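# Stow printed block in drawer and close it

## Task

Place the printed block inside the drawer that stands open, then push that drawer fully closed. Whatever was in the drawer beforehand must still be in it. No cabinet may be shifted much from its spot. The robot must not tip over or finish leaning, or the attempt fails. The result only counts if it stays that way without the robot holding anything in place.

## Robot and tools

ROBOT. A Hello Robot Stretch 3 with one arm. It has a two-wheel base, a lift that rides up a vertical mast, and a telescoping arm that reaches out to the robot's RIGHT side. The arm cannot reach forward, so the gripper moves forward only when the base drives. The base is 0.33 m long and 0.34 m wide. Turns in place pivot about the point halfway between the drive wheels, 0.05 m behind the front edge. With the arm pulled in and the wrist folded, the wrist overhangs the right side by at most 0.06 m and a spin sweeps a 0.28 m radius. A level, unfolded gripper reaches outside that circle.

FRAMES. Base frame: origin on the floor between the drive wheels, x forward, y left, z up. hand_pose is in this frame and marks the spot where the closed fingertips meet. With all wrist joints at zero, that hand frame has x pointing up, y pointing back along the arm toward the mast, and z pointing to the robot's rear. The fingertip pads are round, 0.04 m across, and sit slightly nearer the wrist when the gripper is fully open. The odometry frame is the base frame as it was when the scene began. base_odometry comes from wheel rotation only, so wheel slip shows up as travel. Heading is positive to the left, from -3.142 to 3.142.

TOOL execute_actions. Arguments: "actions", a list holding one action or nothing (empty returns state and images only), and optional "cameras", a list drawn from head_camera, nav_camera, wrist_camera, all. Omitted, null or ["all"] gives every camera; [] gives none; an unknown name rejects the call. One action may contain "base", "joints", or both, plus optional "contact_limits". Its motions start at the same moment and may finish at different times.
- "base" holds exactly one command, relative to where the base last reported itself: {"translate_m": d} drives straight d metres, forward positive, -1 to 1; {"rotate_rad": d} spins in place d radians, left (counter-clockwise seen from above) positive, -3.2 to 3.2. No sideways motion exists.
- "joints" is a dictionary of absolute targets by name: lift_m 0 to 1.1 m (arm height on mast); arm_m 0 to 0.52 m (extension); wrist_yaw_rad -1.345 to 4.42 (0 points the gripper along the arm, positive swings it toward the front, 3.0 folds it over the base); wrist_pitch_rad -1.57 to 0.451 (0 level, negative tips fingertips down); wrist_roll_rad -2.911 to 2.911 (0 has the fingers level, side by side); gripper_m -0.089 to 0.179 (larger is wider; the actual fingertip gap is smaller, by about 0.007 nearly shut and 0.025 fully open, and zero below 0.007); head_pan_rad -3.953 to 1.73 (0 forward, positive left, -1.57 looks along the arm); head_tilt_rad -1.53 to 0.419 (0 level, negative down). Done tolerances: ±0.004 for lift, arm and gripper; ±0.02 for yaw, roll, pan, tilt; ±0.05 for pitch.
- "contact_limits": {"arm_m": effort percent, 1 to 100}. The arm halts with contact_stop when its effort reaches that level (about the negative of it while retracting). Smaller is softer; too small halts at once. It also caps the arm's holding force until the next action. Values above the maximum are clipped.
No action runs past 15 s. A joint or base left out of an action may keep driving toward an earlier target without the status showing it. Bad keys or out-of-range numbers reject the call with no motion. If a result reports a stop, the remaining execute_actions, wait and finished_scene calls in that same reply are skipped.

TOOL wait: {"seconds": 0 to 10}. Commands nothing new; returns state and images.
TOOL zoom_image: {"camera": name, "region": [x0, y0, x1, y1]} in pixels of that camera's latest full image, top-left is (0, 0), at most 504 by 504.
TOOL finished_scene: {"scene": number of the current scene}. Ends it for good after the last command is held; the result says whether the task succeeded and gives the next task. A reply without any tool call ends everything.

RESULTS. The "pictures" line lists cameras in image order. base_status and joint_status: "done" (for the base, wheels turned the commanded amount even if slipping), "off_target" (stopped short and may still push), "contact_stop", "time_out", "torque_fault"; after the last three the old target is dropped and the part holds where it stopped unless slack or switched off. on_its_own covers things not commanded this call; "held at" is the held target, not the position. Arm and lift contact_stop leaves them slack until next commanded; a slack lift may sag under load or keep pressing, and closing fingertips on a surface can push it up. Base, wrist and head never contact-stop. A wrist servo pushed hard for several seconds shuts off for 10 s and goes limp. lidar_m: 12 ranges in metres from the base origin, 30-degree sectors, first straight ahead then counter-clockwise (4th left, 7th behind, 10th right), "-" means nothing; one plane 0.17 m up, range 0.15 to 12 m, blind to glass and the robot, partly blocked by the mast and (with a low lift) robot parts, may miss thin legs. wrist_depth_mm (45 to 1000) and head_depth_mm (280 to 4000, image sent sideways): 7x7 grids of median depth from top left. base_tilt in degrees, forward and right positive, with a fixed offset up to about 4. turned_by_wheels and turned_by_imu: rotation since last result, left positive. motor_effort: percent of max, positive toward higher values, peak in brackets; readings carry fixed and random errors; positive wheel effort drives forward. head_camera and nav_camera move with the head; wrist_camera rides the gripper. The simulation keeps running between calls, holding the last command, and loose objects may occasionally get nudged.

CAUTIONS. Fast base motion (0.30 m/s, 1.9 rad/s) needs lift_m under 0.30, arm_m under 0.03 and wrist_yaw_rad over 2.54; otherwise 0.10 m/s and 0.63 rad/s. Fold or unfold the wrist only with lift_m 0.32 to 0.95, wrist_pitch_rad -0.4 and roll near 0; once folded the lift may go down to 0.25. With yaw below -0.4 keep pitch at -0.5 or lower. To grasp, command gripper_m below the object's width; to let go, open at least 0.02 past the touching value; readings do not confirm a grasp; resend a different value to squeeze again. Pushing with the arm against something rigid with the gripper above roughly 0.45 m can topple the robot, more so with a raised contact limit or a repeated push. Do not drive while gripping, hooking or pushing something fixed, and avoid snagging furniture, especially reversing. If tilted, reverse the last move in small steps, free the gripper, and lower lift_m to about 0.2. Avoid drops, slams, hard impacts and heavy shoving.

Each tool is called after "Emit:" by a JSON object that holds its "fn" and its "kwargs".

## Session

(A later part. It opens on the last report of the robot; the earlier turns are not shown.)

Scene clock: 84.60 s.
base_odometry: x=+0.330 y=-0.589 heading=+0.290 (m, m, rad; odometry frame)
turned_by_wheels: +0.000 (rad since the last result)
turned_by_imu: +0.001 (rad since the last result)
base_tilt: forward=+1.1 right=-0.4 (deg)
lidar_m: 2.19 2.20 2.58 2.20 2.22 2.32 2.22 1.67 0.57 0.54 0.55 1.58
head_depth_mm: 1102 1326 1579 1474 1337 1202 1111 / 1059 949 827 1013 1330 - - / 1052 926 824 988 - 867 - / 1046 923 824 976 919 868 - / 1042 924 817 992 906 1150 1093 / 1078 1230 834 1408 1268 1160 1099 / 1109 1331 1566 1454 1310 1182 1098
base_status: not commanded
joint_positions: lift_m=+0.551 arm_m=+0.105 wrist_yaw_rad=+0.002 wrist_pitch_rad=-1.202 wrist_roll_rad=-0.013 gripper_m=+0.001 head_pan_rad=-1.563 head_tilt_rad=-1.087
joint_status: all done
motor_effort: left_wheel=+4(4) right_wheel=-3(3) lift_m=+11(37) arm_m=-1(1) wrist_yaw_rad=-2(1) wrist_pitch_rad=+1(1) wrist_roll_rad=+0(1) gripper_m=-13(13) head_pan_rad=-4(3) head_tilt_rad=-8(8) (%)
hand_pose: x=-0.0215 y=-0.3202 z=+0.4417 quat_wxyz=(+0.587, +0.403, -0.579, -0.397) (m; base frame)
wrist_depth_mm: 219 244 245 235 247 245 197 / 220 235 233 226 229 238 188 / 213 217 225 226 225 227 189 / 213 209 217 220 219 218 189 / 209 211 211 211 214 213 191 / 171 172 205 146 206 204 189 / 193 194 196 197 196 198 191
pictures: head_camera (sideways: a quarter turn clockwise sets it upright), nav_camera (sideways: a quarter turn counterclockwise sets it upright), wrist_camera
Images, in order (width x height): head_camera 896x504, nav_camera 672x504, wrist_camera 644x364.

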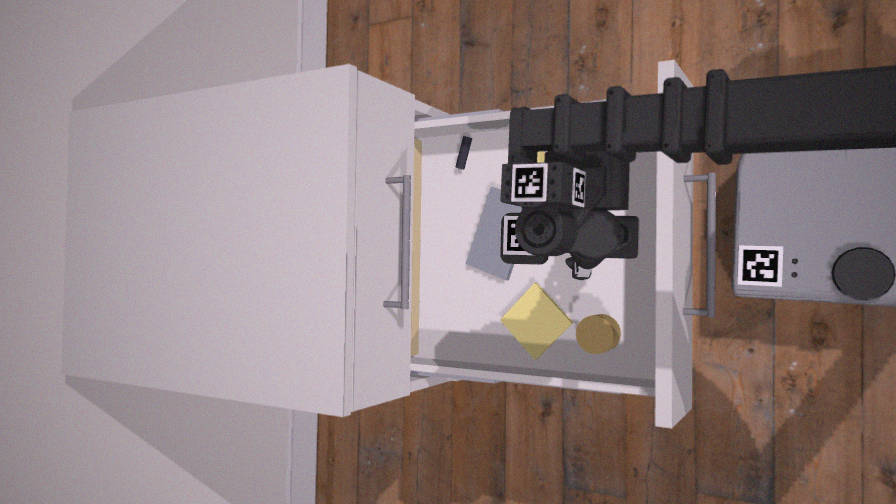

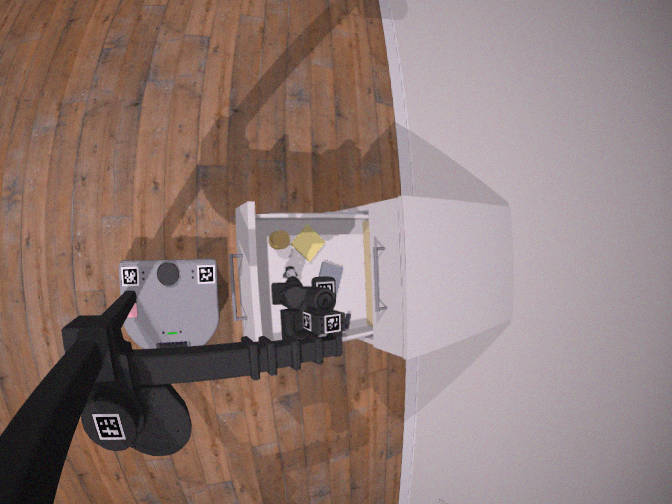

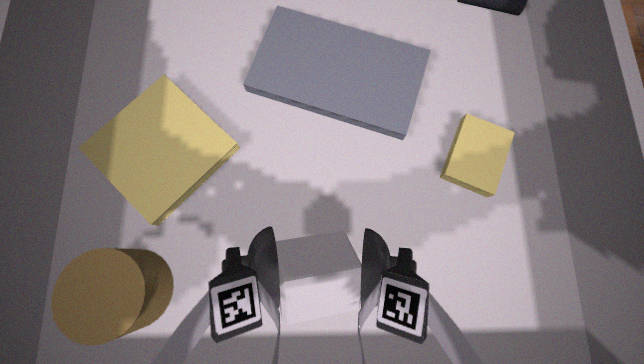

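Emit:
{"fn": "execute_actions", "kwargs": {"actions": [{"joints":{"gripper_m":0.08}}], "cameras": []}}

Emit:
{"fn": "execute_actions", "kwargs": {"actions": [{"joints":{"lift_m":0.72}}], "cameras": []}}

Emit:
{"fn": "execute_actions", "kwargs": {"actions": [{"joints":{"arm_m":0,"wrist_pitch_rad":-1.57,"gripper_m":0.0}}], "cameras": []}}

Emit:
{"fn": "execute_actions", "kwargs": {"actions": [{"joints":{"lift_m":0.54}}]}}

Scene clock: 89.50 s.
base_odometry: x=+0.330 y=-0.589 heading=+0.290 (m, m, rad; odometry frame)
turned_by_wheels: +0.000 (rad since the last result)
turned_by_imu: +0.001 (rad since the last result)
base_tilt: forward=+1.1 right=-0.4 (deg)
lidar_m: 2.18 2.20 2.58 2.20 2.21 2.32 2.21 1.67 0.56 0.54 0.55 1.57
head_depth_mm: 1105 1320 1571 1477 1333 1213 1117 / 1057 952 829 1014 1326 - - / 1050 928 826 988 - 870 - / 1044 924 824 974 919 864 - / 1043 918 818 993 913 1149 1095 / 1079 1225 831 1409 1273 1159 1095 / 1111 1327 1565 1445 1309 1189 1089
base_status: not commanded
joint_positions: lift_m=+0.551 arm_m=+0.105 wrist_yaw_rad=+0.002 wrist_pitch_rad=-1.202 wrist_roll_rad=-0.013 gripper_m=+0.080 head_pan_rad=-1.563 head_tilt_rad=-1.087
joint_status: all done
motor_effort: left_wheel=+4(4) right_wheel=-3(3) lift_m=+11(11) arm_m=-2(2) wrist_yaw_rad=-1(1) wrist_pitch_rad=+1(1) wrist_roll_rad=+0(0) gripper_m=+0(80) head_pan_rad=-4(3) head_tilt_rad=-7(8) (%)
hand_pose: x=-0.0215 y=-0.3202 z=+0.4417 quat_wxyz=(+0.587, +0.403, -0.579, -0.397) (m; base frame)
wrist_depth_mm: 220 246 246 235 248 245 198 / 220 236 233 226 229 240 189 / 214 217 225 227 227 228 189 / 213 209 216 220 220 217 189 / 210 210 214 212 214 214 190 / 172 171 204 178 205 206 191 / 193 178 196 196 197 198 191
pictures: none
No camera images: the call's "cameras" was empty. Leave "cameras" out to get every camera's image.

Scene clock: 91.87 s.
base_odometry: x=+0.330 y=-0.589 heading=+0.290 (m, m, rad; odometry frame)
turned_by_wheels: +0.000 (rad since the last result)
turned_by_imu: +0.001 (rad since the last result)
base_tilt: forward=+1.1 right=-0.3 (deg)
lidar_m: 2.19 2.20 2.59 2.20 2.22 2.31 2.22 1.67 0.56 0.54 0.55 1.58
head_depth_mm: 1103 1318 1574 1510 - - - / 1056 949 830 - 895 1168 - / 1051 926 830 - 899 866 - / 1049 921 823 960 887 862 - / 1043 918 819 994 906 1146 1094 / 1078 1215 830 1405 1267 1159 1104 / 1106 1327 1554 1452 1299 1185 1105
base_status: not commanded
joint_positions: lift_m=+0.719 arm_m=+0.105 wrist_yaw_rad=+0.002 wrist_pitch_rad=-1.202 wrist_roll_rad=-0.013 gripper_m=+0.080 head_pan_rad=-1.563 head_tilt_rad=-1.087
joint_status: all done
motor_effort: left_wheel=+4(4) right_wheel=-3(3) lift_m=+38(39) arm_m=-2(2) wrist_yaw_rad=-1(1) wrist_pitch_rad=+1(1) wrist_roll_rad=+0(0) gripper_m=+0(0) head_pan_rad=-3(4) head_tilt_rad=-7(7) (%)
hand_pose: x=-0.0215 y=-0.3202 z=+0.6103 quat_wxyz=(+0.587, +0.403, -0.579, -0.397) (m; base frame)
wrist_depth_mm: 868 300 304 306 308 366 885 / 829 824 419 419 417 865 864 / 781 761 401 397 401 797 801 / 753 759 380 385 389 768 782 / 735 378 372 375 377 741 750 / 729 361 362 361 361 714 717 / 695 682 348 349 349 703 705
pictures: none
No camera images: the call's "cameras" was empty. Leave "cameras" out to get every camera's image.

Scene clock: 93.87 s.
base_odometry: x=+0.330 y=-0.589 heading=+0.290 (m, m, rad; odometry frame)
turned_by_wheels: +0.000 (rad since the last result)
turned_by_imu: +0.001 (rad since the last result)
base_tilt: forward=+1.1 right=-0.4 (deg)
lidar_m: 2.18 2.19 2.58 2.20 2.22 2.31 2.21 1.67 0.56 0.54 0.55 1.57
head_depth_mm: 1105 1318 1574 1477 1365 - - / 1057 944 830 1016 1166 - - / 1052 925 828 986 941 - - / 1047 922 820 973 935 - - / 1039 919 820 994 905 1149 1101 / 1077 1221 833 1403 1272 1161 1094 / 1107 1327 1566 1457 1302 1200 1090
base_status: not commanded
joint_positions: lift_m=+0.719 arm_m=+0.001 wrist_yaw_rad=+0.002 wrist_pitch_rad=-1.554 wrist_roll_rad=-0.013 gripper_m=+0.000 head_pan_rad=-1.563 head_tilt_rad=-1.087
joint_status: all done
joint sent to its limit — the command would take arm_m past its lower limit and wrist_pitch_rad past its lower limit, so those joints were sent only as far as their limits.
motor_effort: left_wheel=+4(4) right_wheel=-3(3) lift_m=+37(38) arm_m=-2(2) wrist_yaw_rad=-2(1) wrist_pitch_rad=-2(2) wrist_roll_rad=+0(0) gripper_m=-2(80) head_pan_rad=-3(4) head_tilt_rad=-7(7) (%)
hand_pose: x=-0.0217 y=-0.1265 z=+0.6014 quat_wxyz=(+0.508, +0.499, -0.500, -0.493) (m; base frame)
wrist_depth_mm: 695 343 339 338 344 340 691 / 716 342 351 348 351 350 724 / 723 347 348 253 254 256 731 / 743 723 727 315 756 754 737 / 768 761 767 - 756 760 755 / 752 763 778 - 771 780 766 / 794 794 786 799 786 795 788
pictures: none
No camera images: the call's "cameras" was empty. Leave "cameras" out to get every camera's image.

Scene clock: 96.33 s.
base_odometry: x=+0.330 y=-0.589 heading=+0.290 (m, m, rad; odometry frame)
turned_by_wheels: +0.000 (rad since the last result)
turned_by_imu: +0.001 (rad since the last result)
base_tilt: forward=+1.2 right=-0.4 (deg)
lidar_m: 2.18 2.20 2.59 2.20 2.21 2.32 2.21 1.67 0.56 0.54 0.55 1.58
head_depth_mm: 1101 1317 1580 1474 1326 1215 1113 / 1058 947 831 1016 932 - - / 1051 927 827 985 913 - - / 1050 926 825 972 910 - - / 1041 917 819 996 913 1150 1098 / 1078 1220 828 1402 1276 1159 1099 / 1109 1326 1558 1444 1305 1190 1095
base_status: not commanded
joint_positions: lift_m=+0.541 arm_m=+0.001 wrist_yaw_rad=+0.002 wrist_pitch_rad=-1.554 wrist_roll_rad=-0.013 gripper_m=+0.000 head_pan_rad=-1.563 head_tilt_rad=-1.087
joint_status: all done
motor_effort: left_wheel=+4(4) right_wheel=-3(3) lift_m=+11(35) arm_m=-1(2) wrist_yaw_rad=-1(1) wrist_pitch_rad=-2(2) wrist_roll_rad=+0(0) gripper_m=-2(2) head_pan_rad=-3(4) head_tilt_rad=-8(8) (%)
hand_pose: x=-0.0217 y=-0.1265 z=+0.4228 quat_wxyz=(+0.508, +0.499, -0.500, -0.493) (m; base frame)
wrist_depth_mm: 173 173 173 174 174 175 175 / - 77 77 77 78 78 78 / 554 142 169 182 562 141 561 / 567 571 572 140 142 573 577 / 576 577 580 - - 586 589 / 585 591 599 - - 595 599 / 600 602 618 - - 607 604
pictures: head_camera (sideways: a quarter turn clockwise sets it upright), nav_camera (sideways: a quarter turn counterclockwise sets it upright), wrist_camera
Images, in order (width x height): head_camera 896x504, nav_camera 672x504, wrist_camera 644x364.

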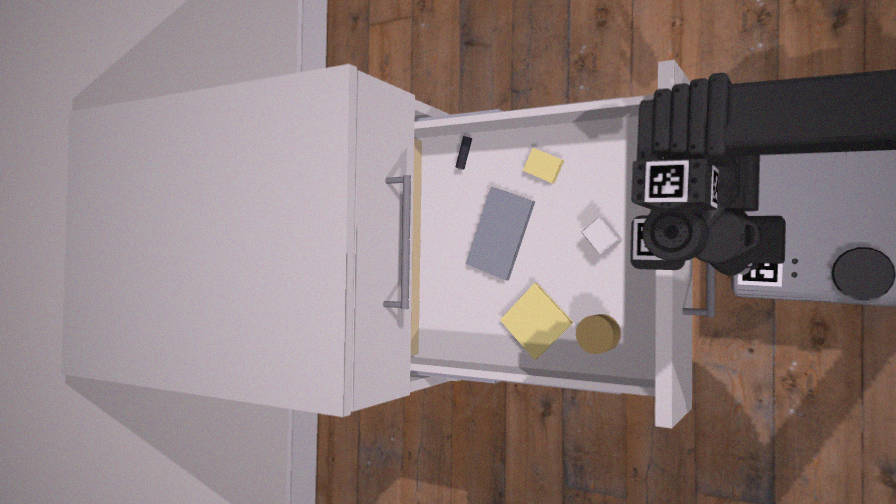

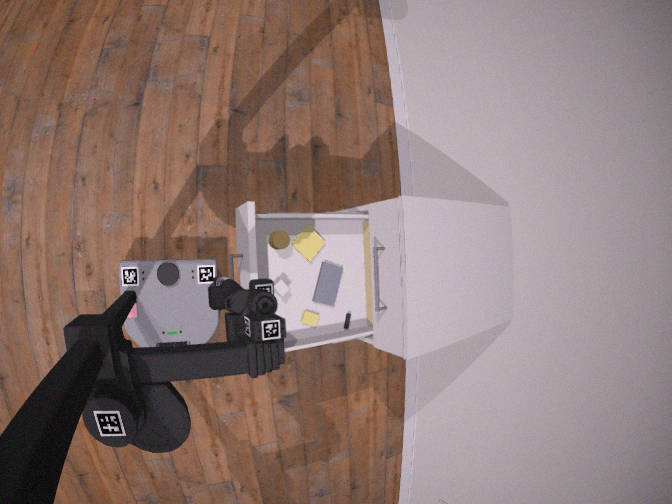

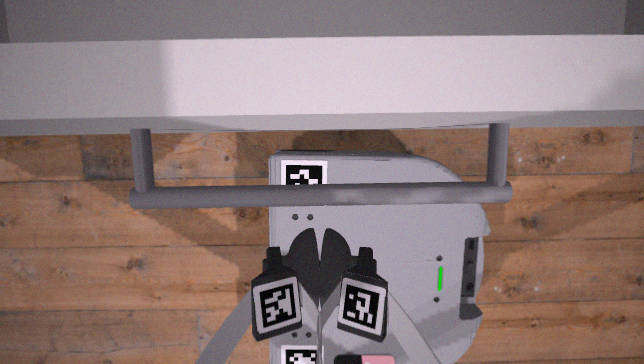

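Emit:
{"fn": "execute_actions", "kwargs": {"actions": [{"joints":{"arm_m":0.27}}], "cameras": []}}

Emit:
{"fn": "execute_actions", "kwargs": {"actions": [{"joints":{"arm_m":0}}], "cameras": []}}

Emit:
{"fn": "execute_actions", "kwargs": {"actions": [{"joints":{"wrist_pitch_rad":-0.4,"lift_m":0.475}}], "cameras": ["wrist_camera"]}}

Emit:
{"fn": "execute_actions", "kwargs": {"actions": [{"joints":{"arm_m":0.19},"contact_limits":{"arm_m":20}}]}}

Scene clock: 102.70 s.
base_odometry: x=+0.330 y=-0.589 heading=+0.290 (m, m, rad; odometry frame)
turned_by_wheels: +0.000 (rad since the last result)
turned_by_imu: +0.002 (rad since the last result)
base_tilt: forward=+1.1 right=-0.4 (deg)
lidar_m: 2.18 2.20 2.59 2.19 2.21 2.31 2.22 1.66 0.56 0.54 0.55 1.58
head_depth_mm: 1101 1328 1577 1479 1328 1209 1104 / 1058 947 827 1194 1342 - - / 1051 924 826 - 1312 1208 - / 1046 921 822 913 1302 1214 - / 1042 918 824 944 1290 1199 1099 / 1085 1216 830 1392 1307 1191 1091 / 1111 1324 1560 1451 1311 1193 1094
base_status: not commanded
joint_positions: lift_m=+0.541 arm_m=+0.270 wrist_yaw_rad=+0.001 wrist_pitch_rad=-1.560 wrist_roll_rad=-0.013 gripper_m=+0.000 head_pan_rad=-1.563 head_tilt_rad=-1.087
joint_status: all done
motor_effort: left_wheel=+4(4) right_wheel=-4(4) lift_m=+11(11) arm_m=+3(6) wrist_yaw_rad=-2(1) wrist_pitch_rad=+0(2) wrist_roll_rad=+0(0) gripper_m=-2(3) head_pan_rad=-3(4) head_tilt_rad=-7(7) (%)
hand_pose: x=-0.0217 y=-0.3933 z=+0.4229 quat_wxyz=(+0.506, +0.501, -0.499, -0.494) (m; base frame)
wrist_depth_mm: 172 173 174 173 174 175 174 / 176 176 177 177 177 178 177 / - 78 78 78 78 78 78 / 565 79 79 80 575 569 572 / 572 584 575 143 576 578 588 / 593 593 585 - 597 596 596 / 607 608 606 - - 609 610
pictures: none
No camera images: the call's "cameras" was empty. Leave "cameras" out to get every camera's image.

Scene clock: 105.90 s.
base_odometry: x=+0.330 y=-0.589 heading=+0.290 (m, m, rad; odometry frame)
turned_by_wheels: +0.000 (rad since the last result)
turned_by_imu: +0.001 (rad since the last result)
base_tilt: forward=+1.1 right=-0.3 (deg)
lidar_m: 2.19 2.20 2.58 2.20 2.21 2.31 2.21 1.66 0.56 0.54 0.55 1.58
head_depth_mm: 1102 1320 1582 1468 1334 1214 1112 / 1058 949 830 946 1327 - - / 1045 932 827 912 1298 - - / 1044 923 821 912 1303 - - / 1041 914 819 946 1296 1193 1098 / 1082 1224 832 1385 1304 1189 1095 / 1109 1320 1564 1444 1298 1186 1100
base_status: not commanded
joint_positions: lift_m=+0.541 arm_m=+0.001 wrist_yaw_rad=+0.001 wrist_pitch_rad=-1.559 wrist_roll_rad=-0.013 gripper_m=+0.000 head_pan_rad=-1.563 head_tilt_rad=-1.087
joint_status: all done
joint sent to its limit — the command would take arm_m past its lower limit, so that joint was sent only as far as its limit.
motor_effort: left_wheel=+4(4) right_wheel=-4(4) lift_m=+11(11) arm_m=-2(3) wrist_yaw_rad=-1(1) wrist_pitch_rad=+0(0) wrist_roll_rad=+0(0) gripper_m=-2(2) head_pan_rad=-4(3) head_tilt_rad=-8(7) (%)
hand_pose: x=-0.0217 y=-0.1251 z=+0.4229 quat_wxyz=(+0.506, +0.501, -0.499, -0.494) (m; base frame)
wrist_depth_mm: 535 536 533 542 536 538 529 / 537 549 541 546 543 551 554 / 556 567 550 554 562 555 559 / 569 564 572 - - 574 572 / 574 579 580 - - 580 586 / 586 591 589 - - 591 600 / 600 607 602 - - 612 619
pictures: none
No camera images: the call's "cameras" was empty. Leave "cameras" out to get every camera's image.

Scene clock: 107.33 s.
base_odometry: x=+0.330 y=-0.589 heading=+0.290 (m, m, rad; odometry frame)
turned_by_wheels: +0.000 (rad since the last result)
turned_by_imu: +0.000 (rad since the last result)
base_tilt: forward=+1.1 right=-0.3 (deg)
lidar_m: 2.19 2.19 2.58 2.20 2.21 2.32 2.21 1.66 0.56 0.54 0.55 1.57
head_depth_mm: 1102 1315 1578 1463 1324 1217 1112 / 1056 949 831 944 1328 1227 1126 / 1054 925 825 911 1310 - - / 1045 918 824 914 1304 - - / 1036 918 820 943 1295 1194 1100 / 1080 1221 833 1386 1321 1186 1094 / 1107 1321 1575 1446 1308 1182 1092
base_status: not commanded
joint_positions: lift_m=+0.476 arm_m=+0.001 wrist_yaw_rad=+0.001 wrist_pitch_rad=-0.420 wrist_roll_rad=-0.013 gripper_m=+0.000 head_pan_rad=-1.563 head_tilt_rad=-1.087
joint_status: all done
motor_effort: left_wheel=+4(4) right_wheel=-3(4) lift_m=+10(11) arm_m=-2(2) wrist_yaw_rad=-2(1) wrist_pitch_rad=+6(6) wrist_roll_rad=+0(0) gripper_m=-2(2) head_pan_rad=-4(4) head_tilt_rad=-8(8) (%)
hand_pose: x=-0.0212 y=-0.3704 z=+0.4879 quat_wxyz=(+0.696, +0.149, -0.687, -0.146) (m; base frame)
wrist_depth_mm: 503 249 249 249 252 256 778 / 815 271 273 274 276 278 862 / 916 348 484 477 470 366 939 / 224 220 223 224 226 227 234 / 243 240 241 240 245 248 847 / 697 272 274 - 279 281 731 / 632 620 485 489 495 626 626
pictures: wrist_camera
Images, in order (width x height): wrist_camera 644x364.

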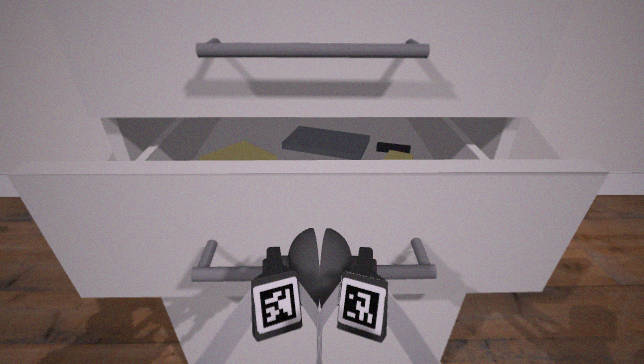

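Scene clock: 110.30 s.
base_odometry: x=+0.330 y=-0.589 heading=+0.290 (m, m, rad; odometry frame)
turned_by_wheels: +0.000 (rad since the last result)
turned_by_imu: -0.006 (rad since the last result)
base_tilt: forward=+0.8 right=-1.0 (deg)
lidar_m: 2.19 2.20 2.57 2.20 2.21 2.31 2.21 1.68 0.59 0.56 0.58 1.57
head_depth_mm: 1114 1325 1588 1480 1327 1209 1107 / 1088 962 853 1439 1339 1208 1121 / 1062 938 852 975 1296 1223 - / 1058 939 847 1010 1299 1219 - / 1059 932 846 1060 1311 1198 1103 / 1091 1224 861 1414 1316 1200 1097 / 1113 1328 1589 1468 1311 1191 1093
base_status: not commanded
joint_positions: lift_m=+0.476 arm_m=+0.188 wrist_yaw_rad=+0.004 wrist_pitch_rad=-0.458 wrist_roll_rad=-0.013 gripper_m=+0.000 head_pan_rad=-1.564 head_tilt_rad=-1.088
joint_status: all done
motor_effort: left_wheel=+1(5) right_wheel=-1(4) lift_m=+10(11) arm_m=+14(19) wrist_yaw_rad=-3(3) wrist_pitch_rad=+18(18) wrist_roll_rad=+0(0) gripper_m=-4(4) head_pan_rad=-4(4) head_tilt_rad=-7(7) (%)
contact_limits: arm_m 20 (drawing in: default 16, maximum 26; extending or still: default 22, maximum 36)
hand_pose: x=-0.0207 y=-0.5524 z=+0.4795 quat_wxyz=(+0.694, +0.163, -0.684, -0.159) (m; base frame)
wrist_depth_mm: 112 113 113 114 114 115 115 / 122 123 123 124 125 125 126 / 103 102 101 101 101 102 138 / 149 149 151 151 152 153 154 / 166 168 169 167 171 172 174 / 190 191 193 195 194 197 199 / 221 214 191 212 200 230 576
pictures: head_camera (sideways: a quarter turn clockwise sets it upright), nav_camera (sideways: a quarter turn counterclockwise sets it upright), wrist_camera
Images, in order (width x height): head_camera 896x504, nav_camera 672x504, wrist_camera 644x364.

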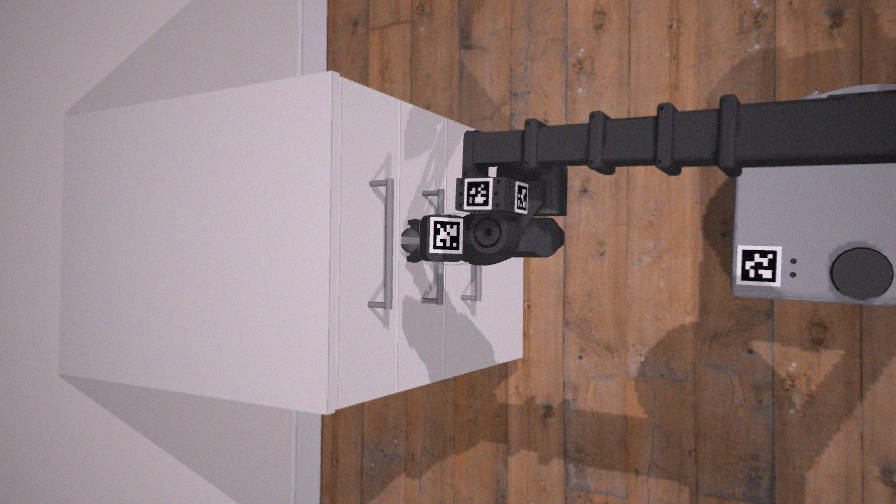

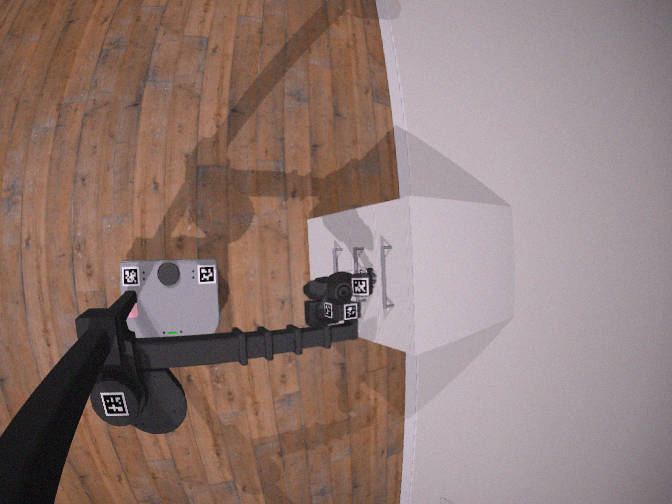

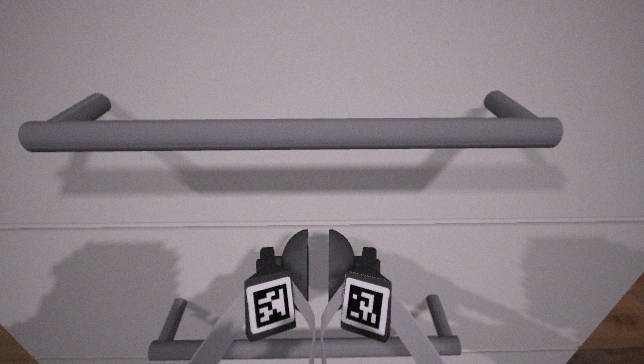

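Emit:
{"fn": "execute_actions", "kwargs": {"actions": [{"joints":{"arm_m":0.165}}], "cameras": []}}

Emit:
{"fn": "finished_scene", "kwargs": {"scene": 1}}

Scene clock: 118.47 s.
base_odometry: x=+0.330 y=-0.589 heading=+0.290 (m, m, rad; odometry frame)
turned_by_wheels: +0.000 (rad since the last result)
turned_by_imu: -0.001 (rad since the last result)
base_tilt: forward=+1.0 right=-0.4 (deg)
lidar_m: 2.19 2.20 2.56 2.20 2.21 2.32 2.21 1.68 0.59 0.56 0.58 1.56
head_depth_mm: 1105 1322 1579 1479 1327 1210 1112 / 1059 948 844 1439 1328 1201 1119 / 1049 927 844 1007 1286 1221 - / 1044 918 838 981 1297 1219 - / 1040 916 835 1046 1295 1198 1097 / 1079 1221 842 1406 1308 1187 1097 / 1104 1327 1558 1436 1302 1191 1092
base_status: not commanded
joint_positions: lift_m=+0.476 arm_m=+0.165 wrist_yaw_rad=+0.002 wrist_pitch_rad=-0.420 wrist_roll_rad=-0.013 gripper_m=+0.000 head_pan_rad=-1.564 head_tilt_rad=-1.088
joint_status: all done
motor_effort: left_wheel=+2(5) right_wheel=-2(6) lift_m=+11(11) arm_m=-2(12) wrist_yaw_rad=-2(3) wrist_pitch_rad=+6(17) wrist_roll_rad=+0(0) gripper_m=-1(4) head_pan_rad=-3(3) head_tilt_rad=-6(6) (%)
hand_pose: x=-0.0210 y=-0.5343 z=+0.4879 quat_wxyz=(+0.696, +0.149, -0.687, -0.146) (m; base frame)
wrist_depth_mm: 125 126 127 127 128 129 130 / 135 135 137 139 139 141 141 / 144 112 112 113 114 116 155 / 164 165 165 167 168 169 171 / 181 182 184 182 188 190 192 / 205 206 207 - 207 215 223 / 236 235 244 248 242 248 609
pictures: none
No camera images: the call's "cameras" was empty. Leave "cameras" out to get every camera's image.

The scene is finished: the task was done.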